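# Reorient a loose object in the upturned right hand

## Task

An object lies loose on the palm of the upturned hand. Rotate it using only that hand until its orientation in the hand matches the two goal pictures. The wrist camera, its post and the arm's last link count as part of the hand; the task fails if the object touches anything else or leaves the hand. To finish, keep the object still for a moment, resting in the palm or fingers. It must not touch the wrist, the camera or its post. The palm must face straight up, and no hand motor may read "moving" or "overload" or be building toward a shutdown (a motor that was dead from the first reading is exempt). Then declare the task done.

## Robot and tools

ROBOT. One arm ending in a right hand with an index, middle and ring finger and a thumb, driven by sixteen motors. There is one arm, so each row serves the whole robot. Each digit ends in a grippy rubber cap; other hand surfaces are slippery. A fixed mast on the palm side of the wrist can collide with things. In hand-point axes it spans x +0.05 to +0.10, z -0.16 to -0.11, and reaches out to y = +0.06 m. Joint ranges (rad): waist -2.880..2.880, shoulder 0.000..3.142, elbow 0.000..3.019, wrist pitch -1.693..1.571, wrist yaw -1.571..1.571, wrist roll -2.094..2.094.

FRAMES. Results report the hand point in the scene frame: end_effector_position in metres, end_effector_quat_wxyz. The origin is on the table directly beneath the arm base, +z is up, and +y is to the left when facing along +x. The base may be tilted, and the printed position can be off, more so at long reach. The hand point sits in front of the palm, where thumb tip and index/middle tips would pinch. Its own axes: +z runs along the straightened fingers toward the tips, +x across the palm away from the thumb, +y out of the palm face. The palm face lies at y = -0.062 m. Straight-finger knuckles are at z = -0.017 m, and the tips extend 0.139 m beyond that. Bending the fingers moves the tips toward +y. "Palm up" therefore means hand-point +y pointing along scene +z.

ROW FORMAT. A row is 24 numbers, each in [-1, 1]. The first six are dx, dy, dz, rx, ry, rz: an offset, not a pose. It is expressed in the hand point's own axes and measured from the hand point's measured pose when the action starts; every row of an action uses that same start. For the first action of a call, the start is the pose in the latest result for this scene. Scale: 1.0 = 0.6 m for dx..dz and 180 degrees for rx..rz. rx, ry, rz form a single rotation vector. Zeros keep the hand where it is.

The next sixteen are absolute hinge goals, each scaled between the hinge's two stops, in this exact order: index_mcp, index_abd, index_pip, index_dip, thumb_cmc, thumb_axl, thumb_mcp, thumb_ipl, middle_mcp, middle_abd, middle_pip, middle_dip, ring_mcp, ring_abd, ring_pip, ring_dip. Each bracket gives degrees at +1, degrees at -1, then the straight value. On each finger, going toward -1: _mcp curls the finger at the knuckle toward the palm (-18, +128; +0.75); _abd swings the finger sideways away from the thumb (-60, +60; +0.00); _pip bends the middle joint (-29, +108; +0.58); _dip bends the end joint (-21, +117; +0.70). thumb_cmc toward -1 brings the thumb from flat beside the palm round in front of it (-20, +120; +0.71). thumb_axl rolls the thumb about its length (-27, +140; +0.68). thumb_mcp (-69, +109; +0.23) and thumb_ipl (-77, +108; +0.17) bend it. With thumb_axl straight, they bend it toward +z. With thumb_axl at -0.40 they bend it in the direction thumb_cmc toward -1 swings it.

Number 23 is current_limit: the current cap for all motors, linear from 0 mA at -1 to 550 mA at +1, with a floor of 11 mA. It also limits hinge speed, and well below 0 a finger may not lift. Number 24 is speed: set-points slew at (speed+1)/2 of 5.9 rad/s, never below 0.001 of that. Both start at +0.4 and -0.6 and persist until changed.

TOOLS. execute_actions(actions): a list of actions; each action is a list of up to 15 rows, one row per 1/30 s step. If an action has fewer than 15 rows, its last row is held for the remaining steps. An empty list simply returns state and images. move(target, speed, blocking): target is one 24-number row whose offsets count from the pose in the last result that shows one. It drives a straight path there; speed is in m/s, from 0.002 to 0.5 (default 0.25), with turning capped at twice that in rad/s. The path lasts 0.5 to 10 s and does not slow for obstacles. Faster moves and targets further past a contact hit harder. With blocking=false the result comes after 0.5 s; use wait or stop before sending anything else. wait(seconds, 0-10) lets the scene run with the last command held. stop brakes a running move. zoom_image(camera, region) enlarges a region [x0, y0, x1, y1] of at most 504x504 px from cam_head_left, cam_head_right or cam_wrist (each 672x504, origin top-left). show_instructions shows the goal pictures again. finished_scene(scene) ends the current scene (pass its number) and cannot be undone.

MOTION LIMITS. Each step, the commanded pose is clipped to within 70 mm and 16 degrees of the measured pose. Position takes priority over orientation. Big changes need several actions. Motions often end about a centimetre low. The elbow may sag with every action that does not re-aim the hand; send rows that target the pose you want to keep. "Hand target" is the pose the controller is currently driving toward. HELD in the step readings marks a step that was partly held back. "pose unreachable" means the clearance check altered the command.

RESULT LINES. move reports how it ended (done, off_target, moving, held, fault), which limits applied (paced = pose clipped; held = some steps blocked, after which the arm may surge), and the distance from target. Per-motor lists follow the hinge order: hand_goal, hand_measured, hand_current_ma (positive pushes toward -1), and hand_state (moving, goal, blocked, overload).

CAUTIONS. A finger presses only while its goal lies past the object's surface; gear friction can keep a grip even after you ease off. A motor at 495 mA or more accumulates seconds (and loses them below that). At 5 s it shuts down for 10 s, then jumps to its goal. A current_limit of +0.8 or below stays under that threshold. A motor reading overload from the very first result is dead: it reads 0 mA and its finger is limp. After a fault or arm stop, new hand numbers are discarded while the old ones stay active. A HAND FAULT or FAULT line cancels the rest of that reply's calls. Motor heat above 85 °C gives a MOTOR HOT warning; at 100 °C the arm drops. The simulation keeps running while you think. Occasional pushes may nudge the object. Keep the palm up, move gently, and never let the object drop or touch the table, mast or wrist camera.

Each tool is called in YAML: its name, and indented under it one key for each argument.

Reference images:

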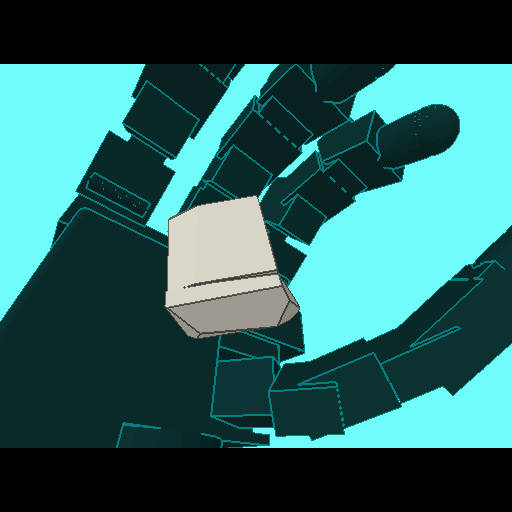

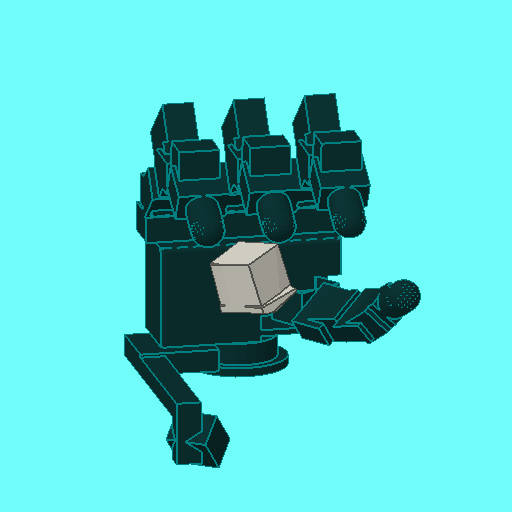

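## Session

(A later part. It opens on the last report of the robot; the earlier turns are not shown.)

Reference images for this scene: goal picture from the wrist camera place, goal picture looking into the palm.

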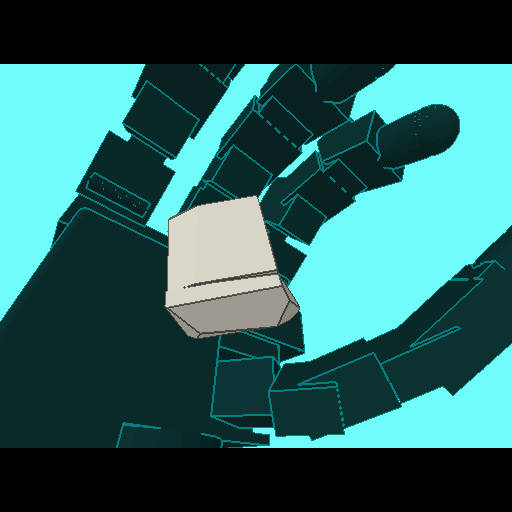

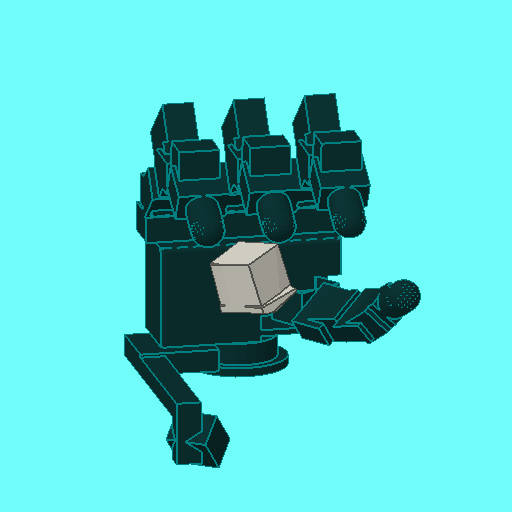

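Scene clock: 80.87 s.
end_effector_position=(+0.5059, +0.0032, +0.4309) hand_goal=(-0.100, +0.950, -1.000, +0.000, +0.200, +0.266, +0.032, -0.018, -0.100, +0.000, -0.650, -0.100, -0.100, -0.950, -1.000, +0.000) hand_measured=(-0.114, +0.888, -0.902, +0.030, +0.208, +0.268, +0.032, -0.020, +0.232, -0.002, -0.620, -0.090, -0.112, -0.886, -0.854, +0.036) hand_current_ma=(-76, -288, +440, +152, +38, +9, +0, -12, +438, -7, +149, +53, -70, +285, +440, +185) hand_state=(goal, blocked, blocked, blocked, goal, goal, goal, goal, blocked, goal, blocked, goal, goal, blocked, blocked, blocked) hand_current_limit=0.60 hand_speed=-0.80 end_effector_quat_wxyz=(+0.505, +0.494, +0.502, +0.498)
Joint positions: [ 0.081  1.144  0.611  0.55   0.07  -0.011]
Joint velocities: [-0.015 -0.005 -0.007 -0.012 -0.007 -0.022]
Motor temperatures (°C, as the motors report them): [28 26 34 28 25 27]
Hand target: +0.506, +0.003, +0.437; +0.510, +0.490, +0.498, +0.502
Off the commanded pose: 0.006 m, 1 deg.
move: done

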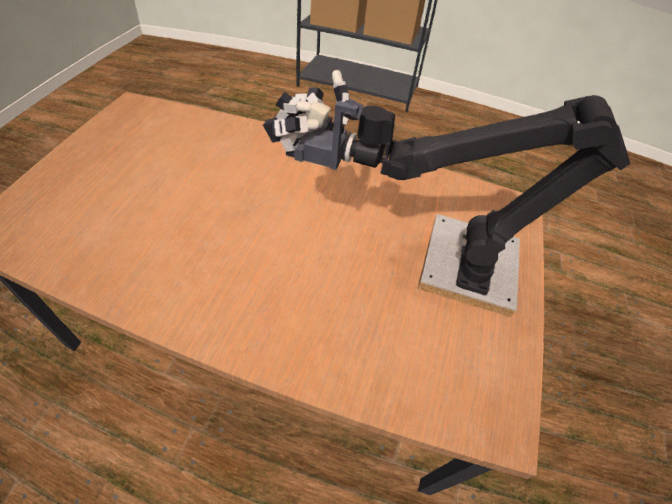

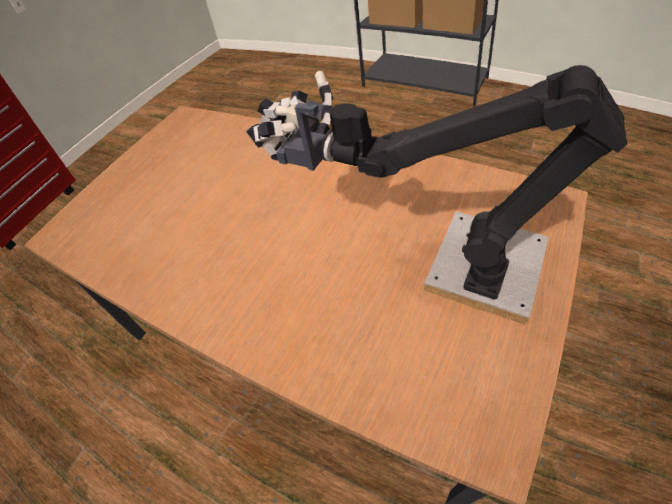

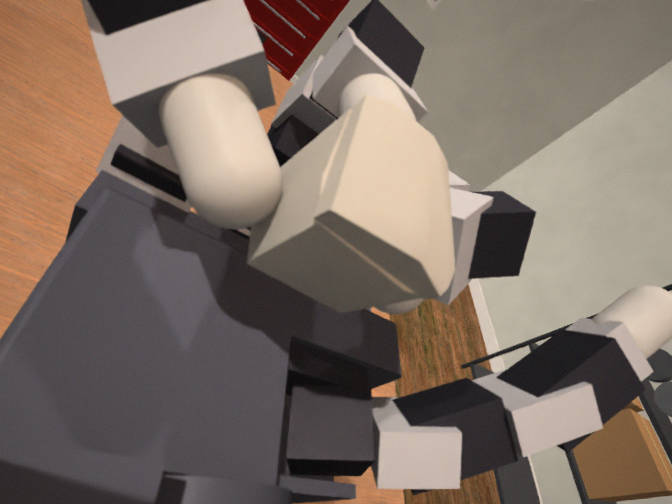

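Tipping. Loosen the pinch and lift.

move:
  target: [0,0.01,0,-0.006,0,0,0.0,0.92,-0.94,0.02,0.2,0.266,0.032,-0.018,-0.2,0,-0.6,-0.05,0.0,-0.92,-0.9,0.02,0.6,-0.85]

move:
  target: [0,0.01,0,-0.006,0,0,0.1,0.92,-0.94,0.02,0.2,0.266,0.032,-0.018,-0.3,0,-0.45,-0.05,0.1,-0.92,-0.9,0.02,0.6,-0.85]

Scene clock: 81.73 s.
end_effector_position=(+0.5059, +0.0032, +0.4309) hand_goal=(+0.000, +0.920, -0.940, +0.020, +0.200, +0.266, +0.032, -0.018, -0.200, +0.000, -0.600, -0.050, +0.000, -0.920, -0.900, +0.020) hand_measured=(-0.042, +0.888, -0.902, +0.038, +0.208, +0.268, +0.032, -0.020, +0.186, -0.002, -0.556, -0.032, -0.038, -0.886, -0.848, +0.046) hand_current_ma=(-229, -150, +211, +93, +38, +9, +0, -12, +440, -7, +218, +100, -204, +153, +261, +131) hand_state=(blocked, blocked, blocked, goal, goal, goal, goal, goal, blocked, goal, blocked, goal, blocked, blocked, blocked, blocked) hand_current_limit=0.60 hand_speed=-0.85 end_effector_quat_wxyz=(+0.505, +0.494, +0.502, +0.498)
Joint positions: [ 0.081  1.144  0.611  0.55   0.07  -0.011]
Joint velocities: [-0.005  0.005  0.002 -0.012 -0.037 -0.007]
Motor temperatures (°C, as the motors report them): [28 26 34 28 25 27]
Hand target: +0.506, +0.003, +0.437; +0.510, +0.490, +0.498, +0.502
Off the commanded pose: 0.006 m, 1 deg.
move: done

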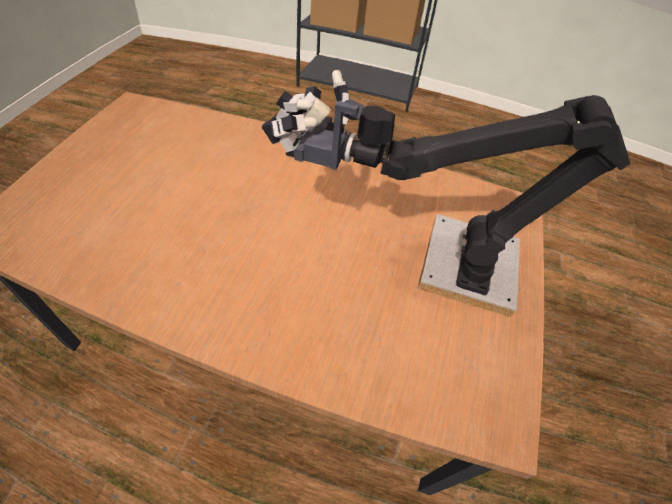

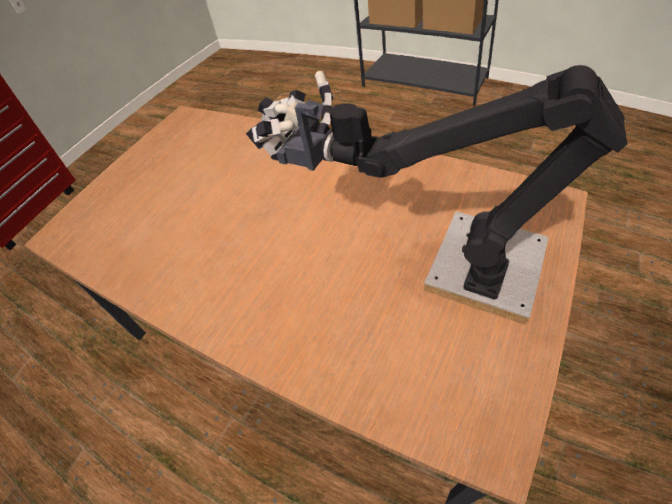

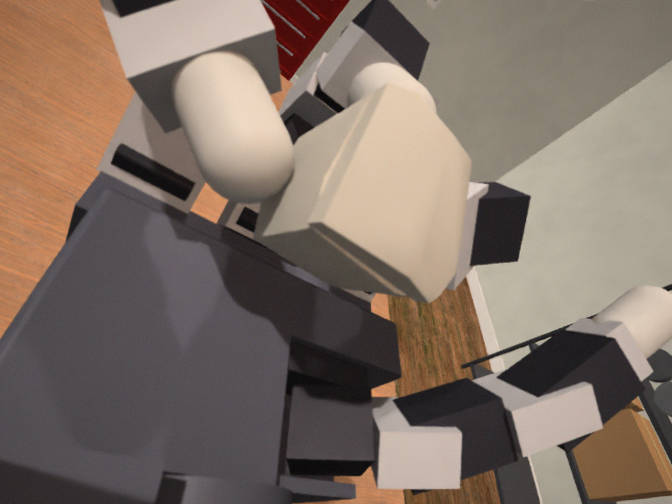

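Scene clock: 82.93 s.
end_effector_position=(+0.5059, +0.0032, +0.4309) hand_goal=(+0.100, +0.920, -0.940, +0.020, +0.200, +0.266, +0.032, -0.018, -0.300, +0.000, -0.450, -0.050, +0.100, -0.920, -0.900, +0.020) hand_measured=(+0.074, +0.888, -0.902, +0.024, +0.208, +0.268, +0.032, -0.020, +0.032, -0.002, -0.400, -0.026, +0.084, -0.886, -0.848, +0.044) hand_current_ma=(-141, -150, +207, +22, +38, +9, +0, -12, +440, -7, +251, +135, -86, +153, +261, +117) hand_state=(blocked, blocked, blocked, goal, goal, goal, goal, goal, blocked, goal, blocked, blocked, goal, blocked, blocked, blocked) hand_current_limit=0.60 hand_speed=-0.85 end_effector_quat_wxyz=(+0.505, +0.494, +0.502, +0.498)
Joint positions: [ 0.081  1.144  0.611  0.55   0.07  -0.011]
Joint velocities: [-0.005  0.005 -0.007 -0.022  0.007 -0.139]
Motor temperatures (°C, as the motors report them): [28 26 34 28 25 27]
Hand target: +0.506, +0.003, +0.437; +0.510, +0.490, +0.498, +0.502
Off the commanded pose: 0.006 m, 1 deg.
move: done

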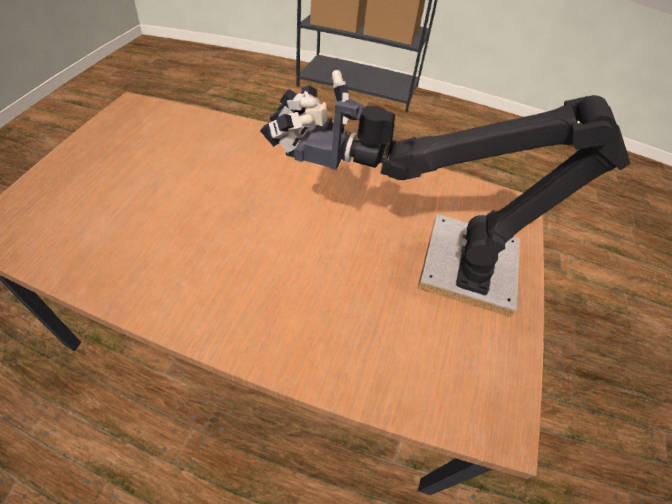

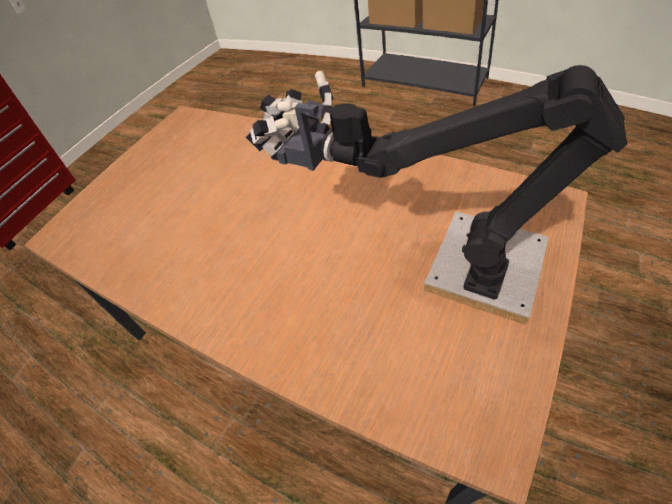

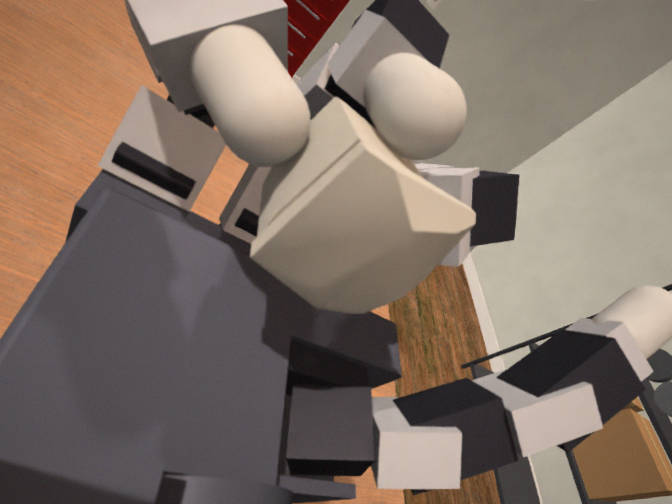

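move:
  target: [0,0.01,0,-0.006,0,0,-0.1,0.95,-0.97,0.0,0.2,0.266,0.032,-0.018,0.1,0,-0.3,0.1,0.15,-0.95,-0.95,0.0,0.6,-0.85]

move:
  target: [0,0.01,0,-0.006,0,0,-0.3,0.97,-1,0.0,0.2,0.266,0.032,-0.018,0.1,0,-0.3,0.1,0.15,-0.97,-1,0.0,0.6,-0.85]

zoom_image:
  camera: "cam_head_left"
  region: [240,60,400,190]

Scene clock: 83.93 s.
end_effector_position=(+0.5059, +0.0032, +0.4309) hand_goal=(-0.100, +0.950, -0.970, +0.000, +0.200, +0.266, +0.032, -0.018, +0.100, +0.000, -0.300, +0.100, +0.150, -0.950, -0.950, +0.000) hand_measured=(-0.112, +0.914, -0.922, +0.022, +0.208, +0.268, +0.032, -0.020, +0.104, -0.002, -0.306, +0.096, +0.164, -0.926, -0.872, +0.028) hand_current_ma=(-67, -162, +259, +110, +38, +9, +0, -12, +19, -7, -28, -20, +80, +106, +397, +146) hand_state=(goal, blocked, blocked, blocked, goal, goal, goal, goal, goal, goal, goal, goal, goal, blocked, blocked, blocked) hand_current_limit=0.60 hand_speed=-0.85 end_effector_quat_wxyz=(+0.505, +0.494, +0.502, +0.498)
Joint positions: [ 0.081  1.144  0.611  0.55   0.07  -0.011]
Joint velocities: [-0.015 -0.015 -0.002 -0.017  0.022 -0.037]
Motor temperatures (°C, as the motors report them): [28 26 34 28 25 27]
Hand target: +0.506, +0.003, +0.437; +0.510, +0.490, +0.498, +0.502
Off the commanded pose: 0.006 m, 1 deg.
move: done

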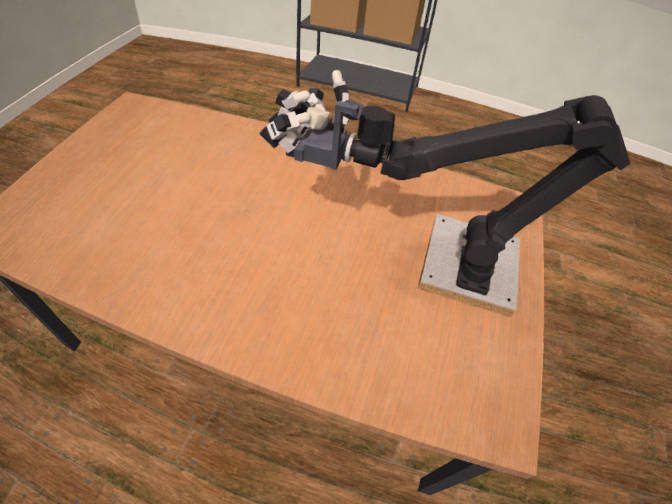

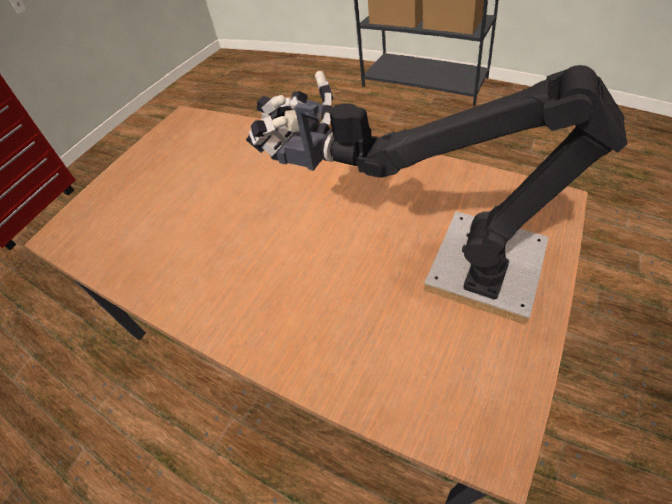

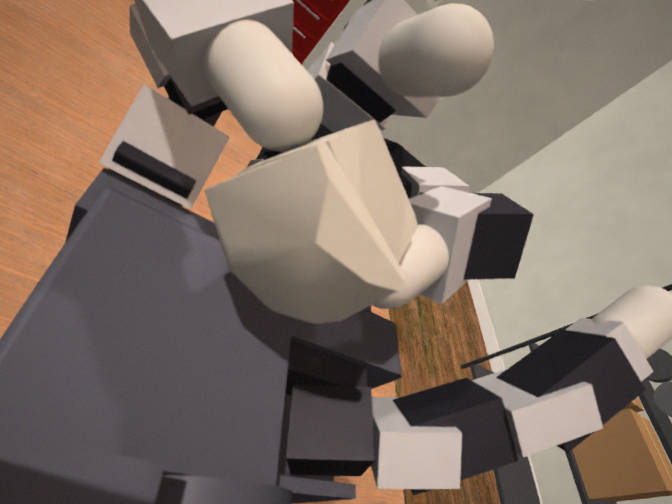

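Scene clock: 84.77 s.
end_effector_position=(+0.5059, +0.0032, +0.4309) hand_goal=(-0.300, +0.970, -1.000, +0.000, +0.200, +0.266, +0.032, -0.018, +0.100, +0.000, -0.300, +0.100, +0.150, -0.970, -1.000, +0.000) hand_measured=(-0.312, +0.948, -0.962, +0.022, +0.208, +0.268, +0.032, -0.020, +0.104, -0.002, -0.306, +0.096, +0.174, -0.966, -0.948, +0.018) hand_current_ma=(-63, -105, +204, +110, +38, +9, +0, -12, +19, -7, -28, -20, +127, +13, +262, +94) hand_state=(goal, blocked, blocked, blocked, goal, goal, goal, goal, goal, goal, goal, goal, blocked, goal, blocked, goal) hand_current_limit=0.60 hand_speed=-0.85 end_effector_quat_wxyz=(+0.505, +0.494, +0.502, +0.498)
Joint positions: [ 0.081  1.144  0.611  0.55   0.07  -0.011]
Joint velocities: [-0.005 -0.005 -0.007 -0.007 -0.037 -0.022]
Motor temperatures (°C, as the motors report them): [28 26 34 28 25 27]
Hand target: +0.506, +0.003, +0.437; +0.510, +0.490, +0.498, +0.502
Off the commanded pose: 0.006 m, 1 deg.
move: done

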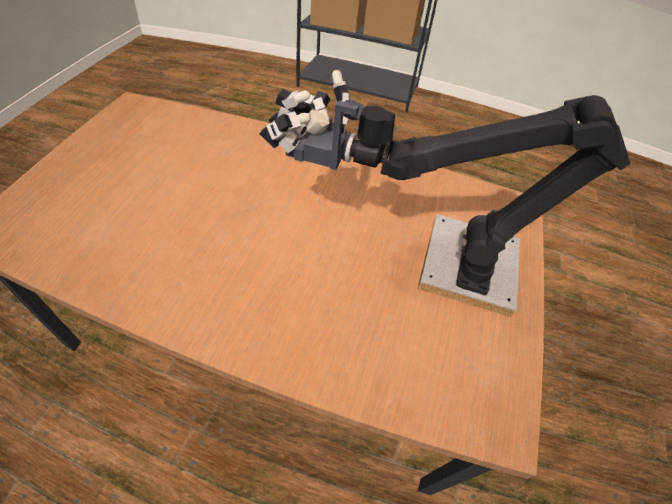

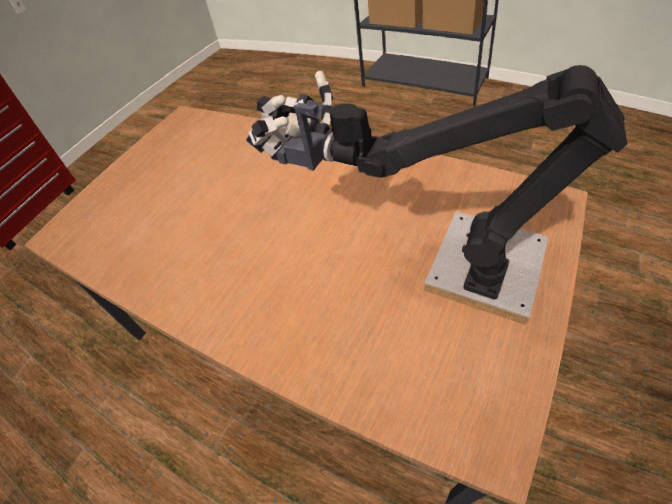

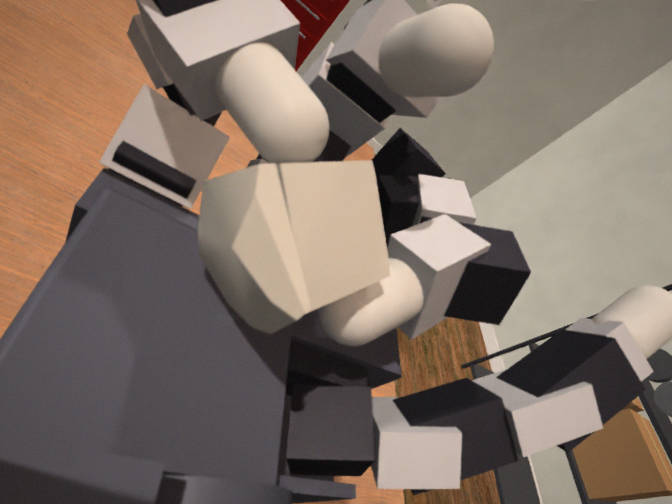

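Region (240, 60, 400, 190) of cam_head_left's 672x504 image, scaled by 3.150, with more detail than that image has; it fills the top 410 rows of this view, and the rest is white.

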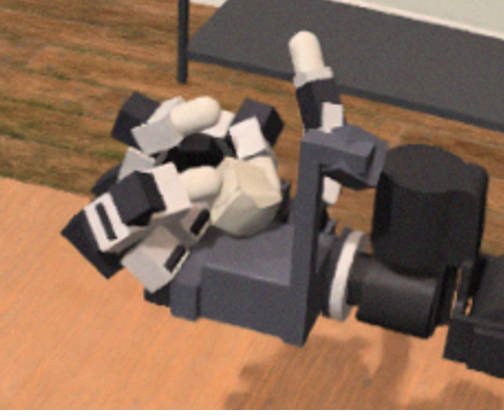

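move:
  target: [0,0.01,0,-0.006,0,0,0.0,0.95,-0.97,0.0,0.2,0.266,0.032,-0.018,0.1,0,-0.3,0.1,-0.05,-0.93,-0.92,0.0,0.6,-0.85]

move:
  target: [0,0.01,0,-0.006,0,0,0.0,0.8,-1,-0.25,0.2,0.266,0.032,-0.018,0.1,0,-0.3,0.1,-0.1,-1,-0.95,0.2,0.6,-0.87]

Scene clock: 86.33 s.
end_effector_position=(+0.5059, +0.0032, +0.4309) hand_goal=(+0.000, +0.950, -0.970, +0.000, +0.200, +0.266, +0.032, -0.018, +0.100, +0.000, -0.300, +0.100, -0.050, -0.930, -0.920, +0.000) hand_measured=(-0.060, +0.910, -0.914, +0.024, +0.208, +0.268, +0.032, -0.020, +0.104, -0.002, -0.306, +0.096, +0.010, -0.920, -0.834, +0.030) hand_current_ma=(-322, -180, +304, +126, +38, +9, +0, -12, +19, -7, -28, -20, +318, +40, +436, +149) hand_state=(blocked, blocked, blocked, blocked, goal, goal, goal, goal, goal, goal, goal, goal, blocked, goal, blocked, blocked) hand_current_limit=0.60 hand_speed=-0.85 end_effector_quat_wxyz=(+0.505, +0.494, +0.502, +0.498)
Joint positions: [ 0.081  1.144  0.611  0.55   0.07  -0.011]
Joint velocities: [-0.005 -0.005 -0.012  0.002 -0.022  0.037]
Motor temperatures (°C, as the motors report them): [28 26 34 28 25 27]
Hand target: +0.506, +0.003, +0.437; +0.510, +0.490, +0.498, +0.502
Off the commanded pose: 0.006 m, 1 deg.
move: done

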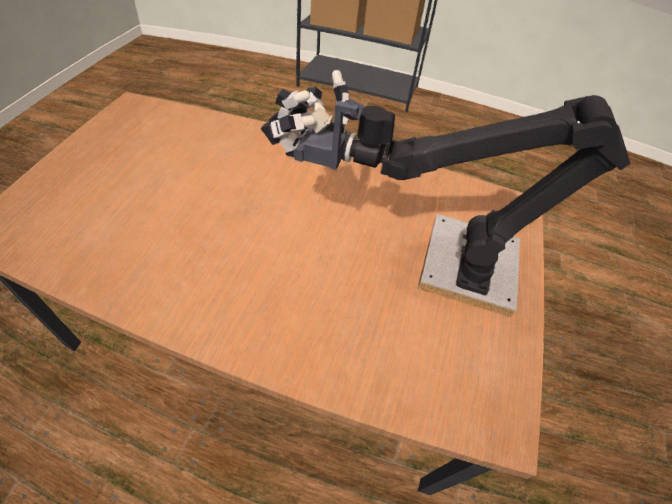

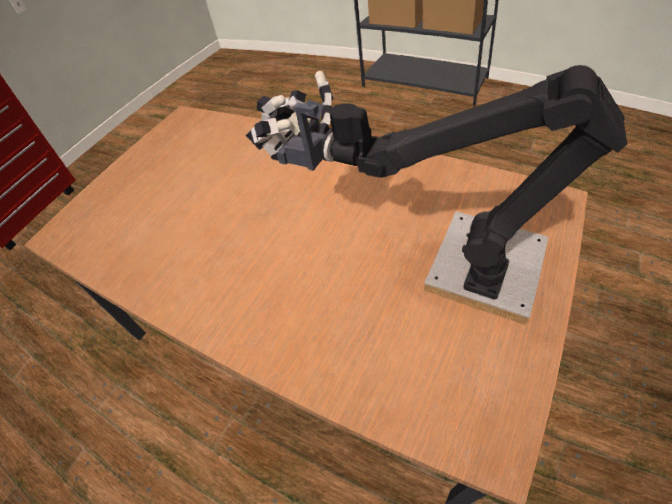

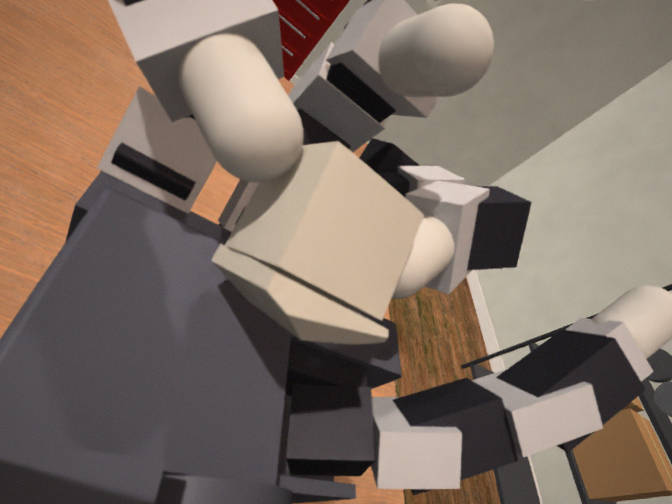

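Scene clock: 87.37 s.
end_effector_position=(+0.5059, +0.0032, +0.4309) hand_goal=(+0.000, +0.800, -1.000, -0.250, +0.200, +0.266, +0.032, -0.018, +0.100, +0.000, -0.300, +0.100, -0.100, -1.000, -0.950, +0.200) hand_measured=(+0.010, +0.794, -0.978, -0.246, +0.208, +0.268, +0.032, -0.020, +0.104, -0.002, -0.306, +0.096, -0.088, -1.000, -0.898, +0.212) hand_current_ma=(+52, -29, +115, +22, +38, +9, +0, -12, +19, -7, -28, -20, +65, +2, +266, +60) hand_state=(goal, goal, blocked, goal, goal, goal, goal, goal, goal, goal, goal, goal, goal, goal, blocked, goal) hand_current_limit=0.60 hand_speed=-0.87 end_effector_quat_wxyz=(+0.505, +0.494, +0.502, +0.498)
Joint positions: [ 0.081  1.144  0.611  0.55   0.07  -0.011]
Joint velocities: [-0.005  0.005 -0.012  0.002 -0.022 -0.022]
Motor temperatures (°C, as the motors report them): [28 26 34 28 25 27]
Hand target: +0.506, +0.003, +0.437; +0.510, +0.490, +0.498, +0.502
Off the commanded pose: 0.006 m, 1 deg.
move: done

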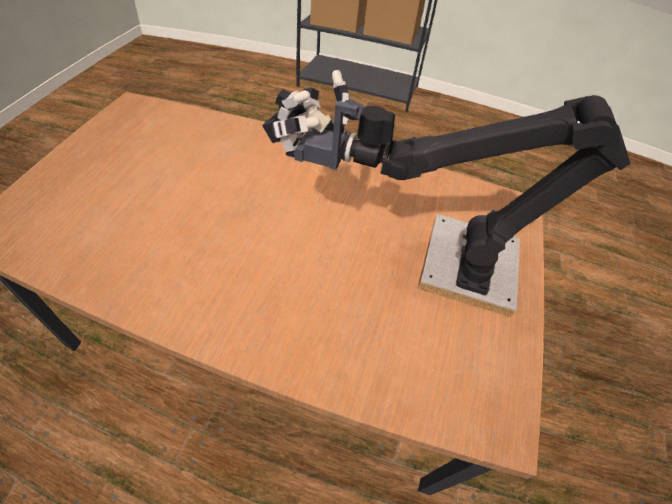

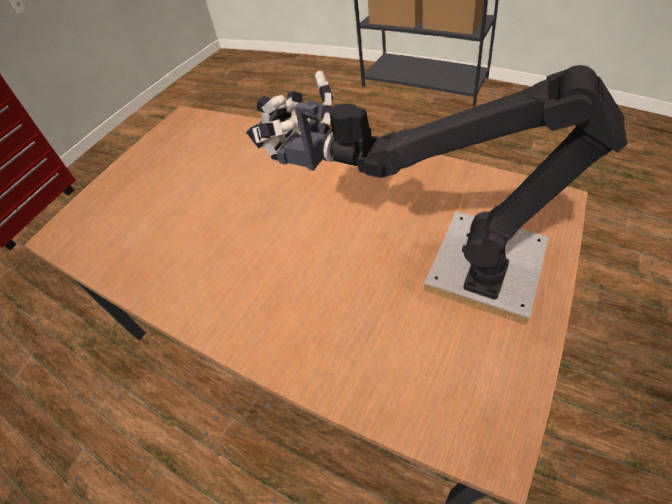

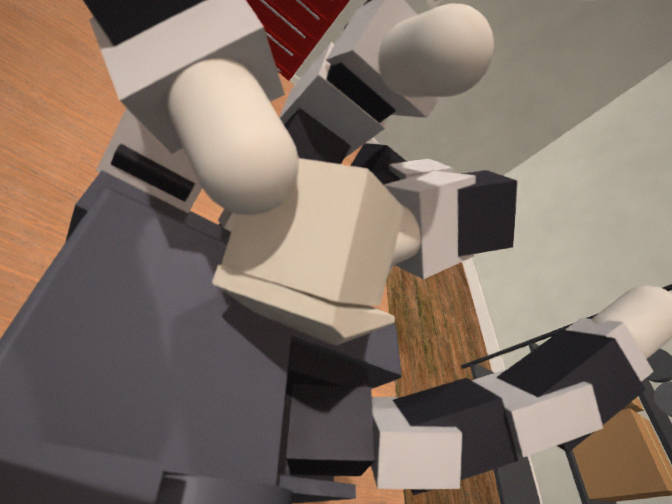

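move:
  target: [0,0.01,0,-0.006,0,0,-0.15,0.75,-1,-0.4,0.2,0.266,0.032,-0.018,0.1,0,-0.3,0.1,-0.22,-1,-1,0.3,0.6,-0.87]

Scene clock: 88.20 s.
end_effector_position=(+0.5059, +0.0032, +0.4309) hand_goal=(-0.150, +0.750, -1.000, -0.400, +0.200, +0.266, +0.032, -0.018, +0.100, +0.000, -0.300, +0.100, -0.220, -1.000, -1.000, +0.300) hand_measured=(-0.142, +0.752, -1.000, -0.398, +0.208, +0.268, +0.032, -0.020, +0.104, -0.002, -0.306, +0.096, -0.214, -1.000, -0.994, +0.300) hand_current_ma=(+44, +13, +3, +14, +38, +9, +0, -12, +19, -7, -28, -20, +30, +1, +27, +4) hand_state=(goal, goal, goal, goal, goal, goal, goal, goal, goal, goal, goal, goal, goal, goal, goal, goal) hand_current_limit=0.60 hand_speed=-0.87 end_effector_quat_wxyz=(+0.505, +0.494, +0.502, +0.498)
Joint positions: [ 0.081  1.144  0.611  0.55   0.07  -0.011]
Joint velocities: [-0.005  0.015  0.012  0.007  0.022 -0.007]
Motor temperatures (°C, as the motors report them): [28 26 34 28 25 27]
Hand target: +0.506, +0.003, +0.437; +0.510, +0.490, +0.498, +0.502
Off the commanded pose: 0.006 m, 1 deg.
move: done

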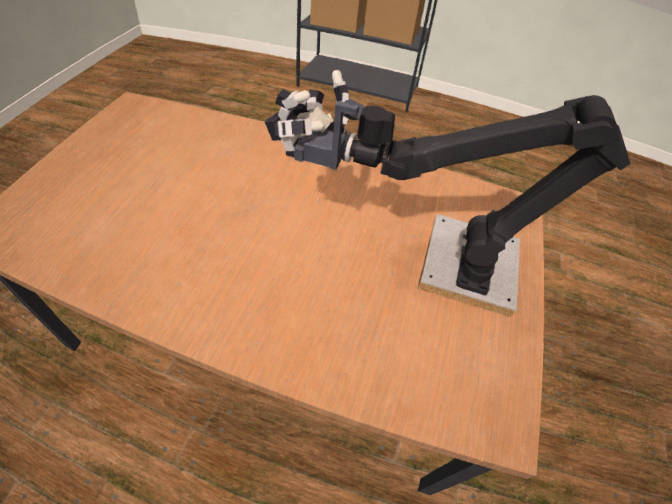

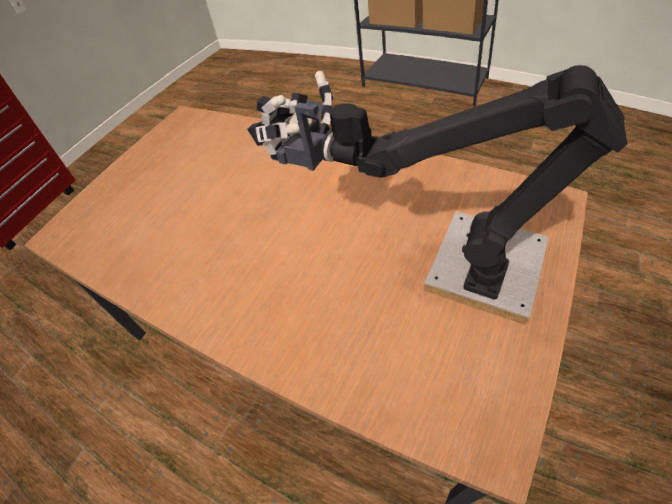

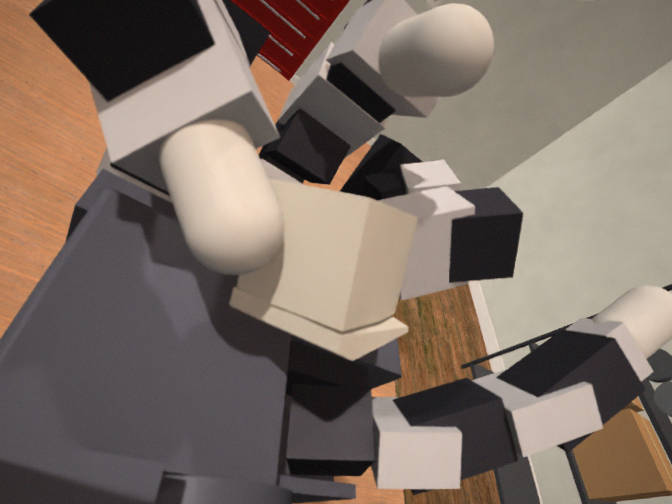

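move:
  target: [0,0.01,0,-0.006,0,0,-0.18,0.82,-1,-0.4,0.2,0.266,0.032,-0.018,-0.2,0,-0.4,0.0,-0.2,-1,-1,0.25,0.6,-0.85]

zoom_image:
  camera: "cam_head_left"
  region: [260,70,360,150]

Scene clock: 89.43 s.
end_effector_position=(+0.5059, +0.0032, +0.4309) hand_goal=(-0.180, +0.820, -1.000, -0.400, +0.200, +0.266, +0.032, -0.018, -0.200, +0.000, -0.400, +0.000, -0.200, -1.000, -1.000, +0.250) hand_measured=(-0.172, +0.804, -0.998, -0.406, +0.208, +0.268, +0.032, -0.020, -0.150, -0.002, -0.384, +0.006, -0.206, -0.998, -0.976, +0.280) hand_current_ma=(+38, -73, +9, -29, +38, +9, +0, -12, +266, -7, +84, +35, -30, +9, +117, +148) hand_state=(goal, goal, goal, goal, goal, goal, goal, goal, blocked, goal, goal, goal, goal, goal, blocked, blocked) hand_current_limit=0.60 hand_speed=-0.85 end_effector_quat_wxyz=(+0.505, +0.494, +0.502, +0.498)
Joint positions: [ 0.081  1.144  0.611  0.55   0.07  -0.011]
Joint velocities: [-0.005 -0.005  0.007 -0.012  0.007  0.037]
Motor temperatures (°C, as the motors report them): [28 26 34 28 25 27]
Hand target: +0.506, +0.003, +0.437; +0.510, +0.490, +0.498, +0.502
Off the commanded pose: 0.006 m, 1 deg.
move: done

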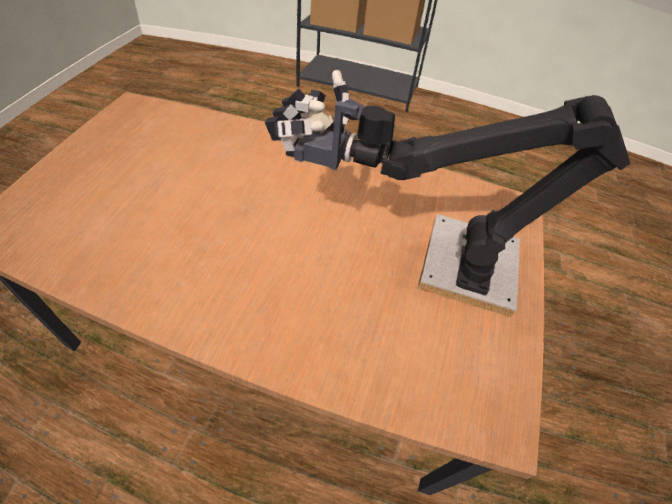

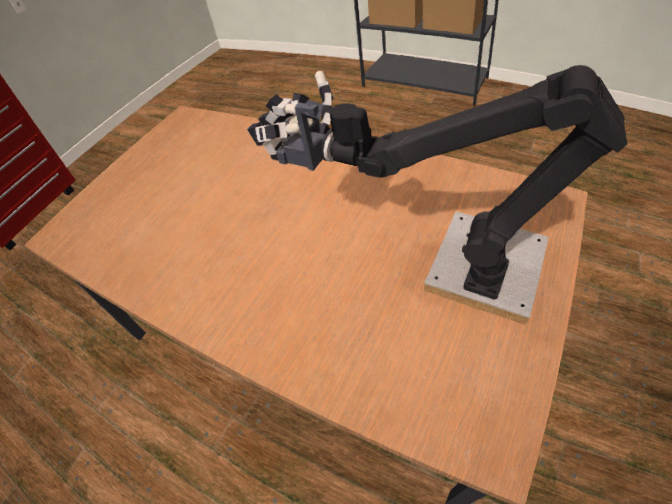

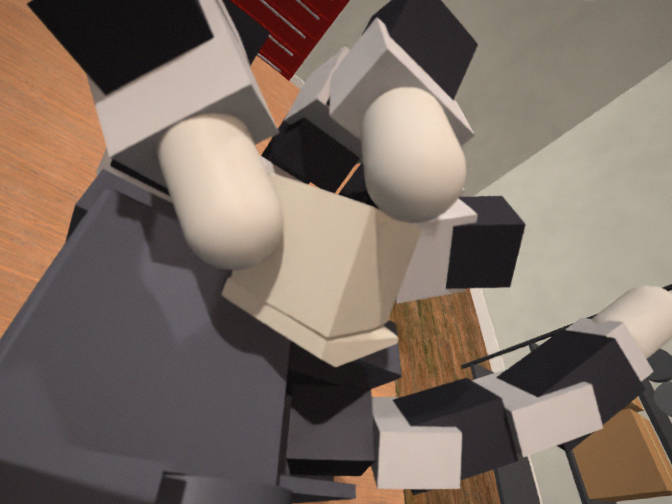

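Region (260, 70, 360, 150) of cam_head_left's 672x504 image, scaled by 5.040, with more detail than that image has; it fills the top 403 rows of this view, and the rest is white.

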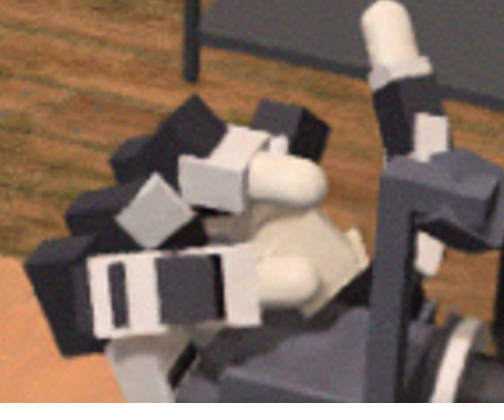

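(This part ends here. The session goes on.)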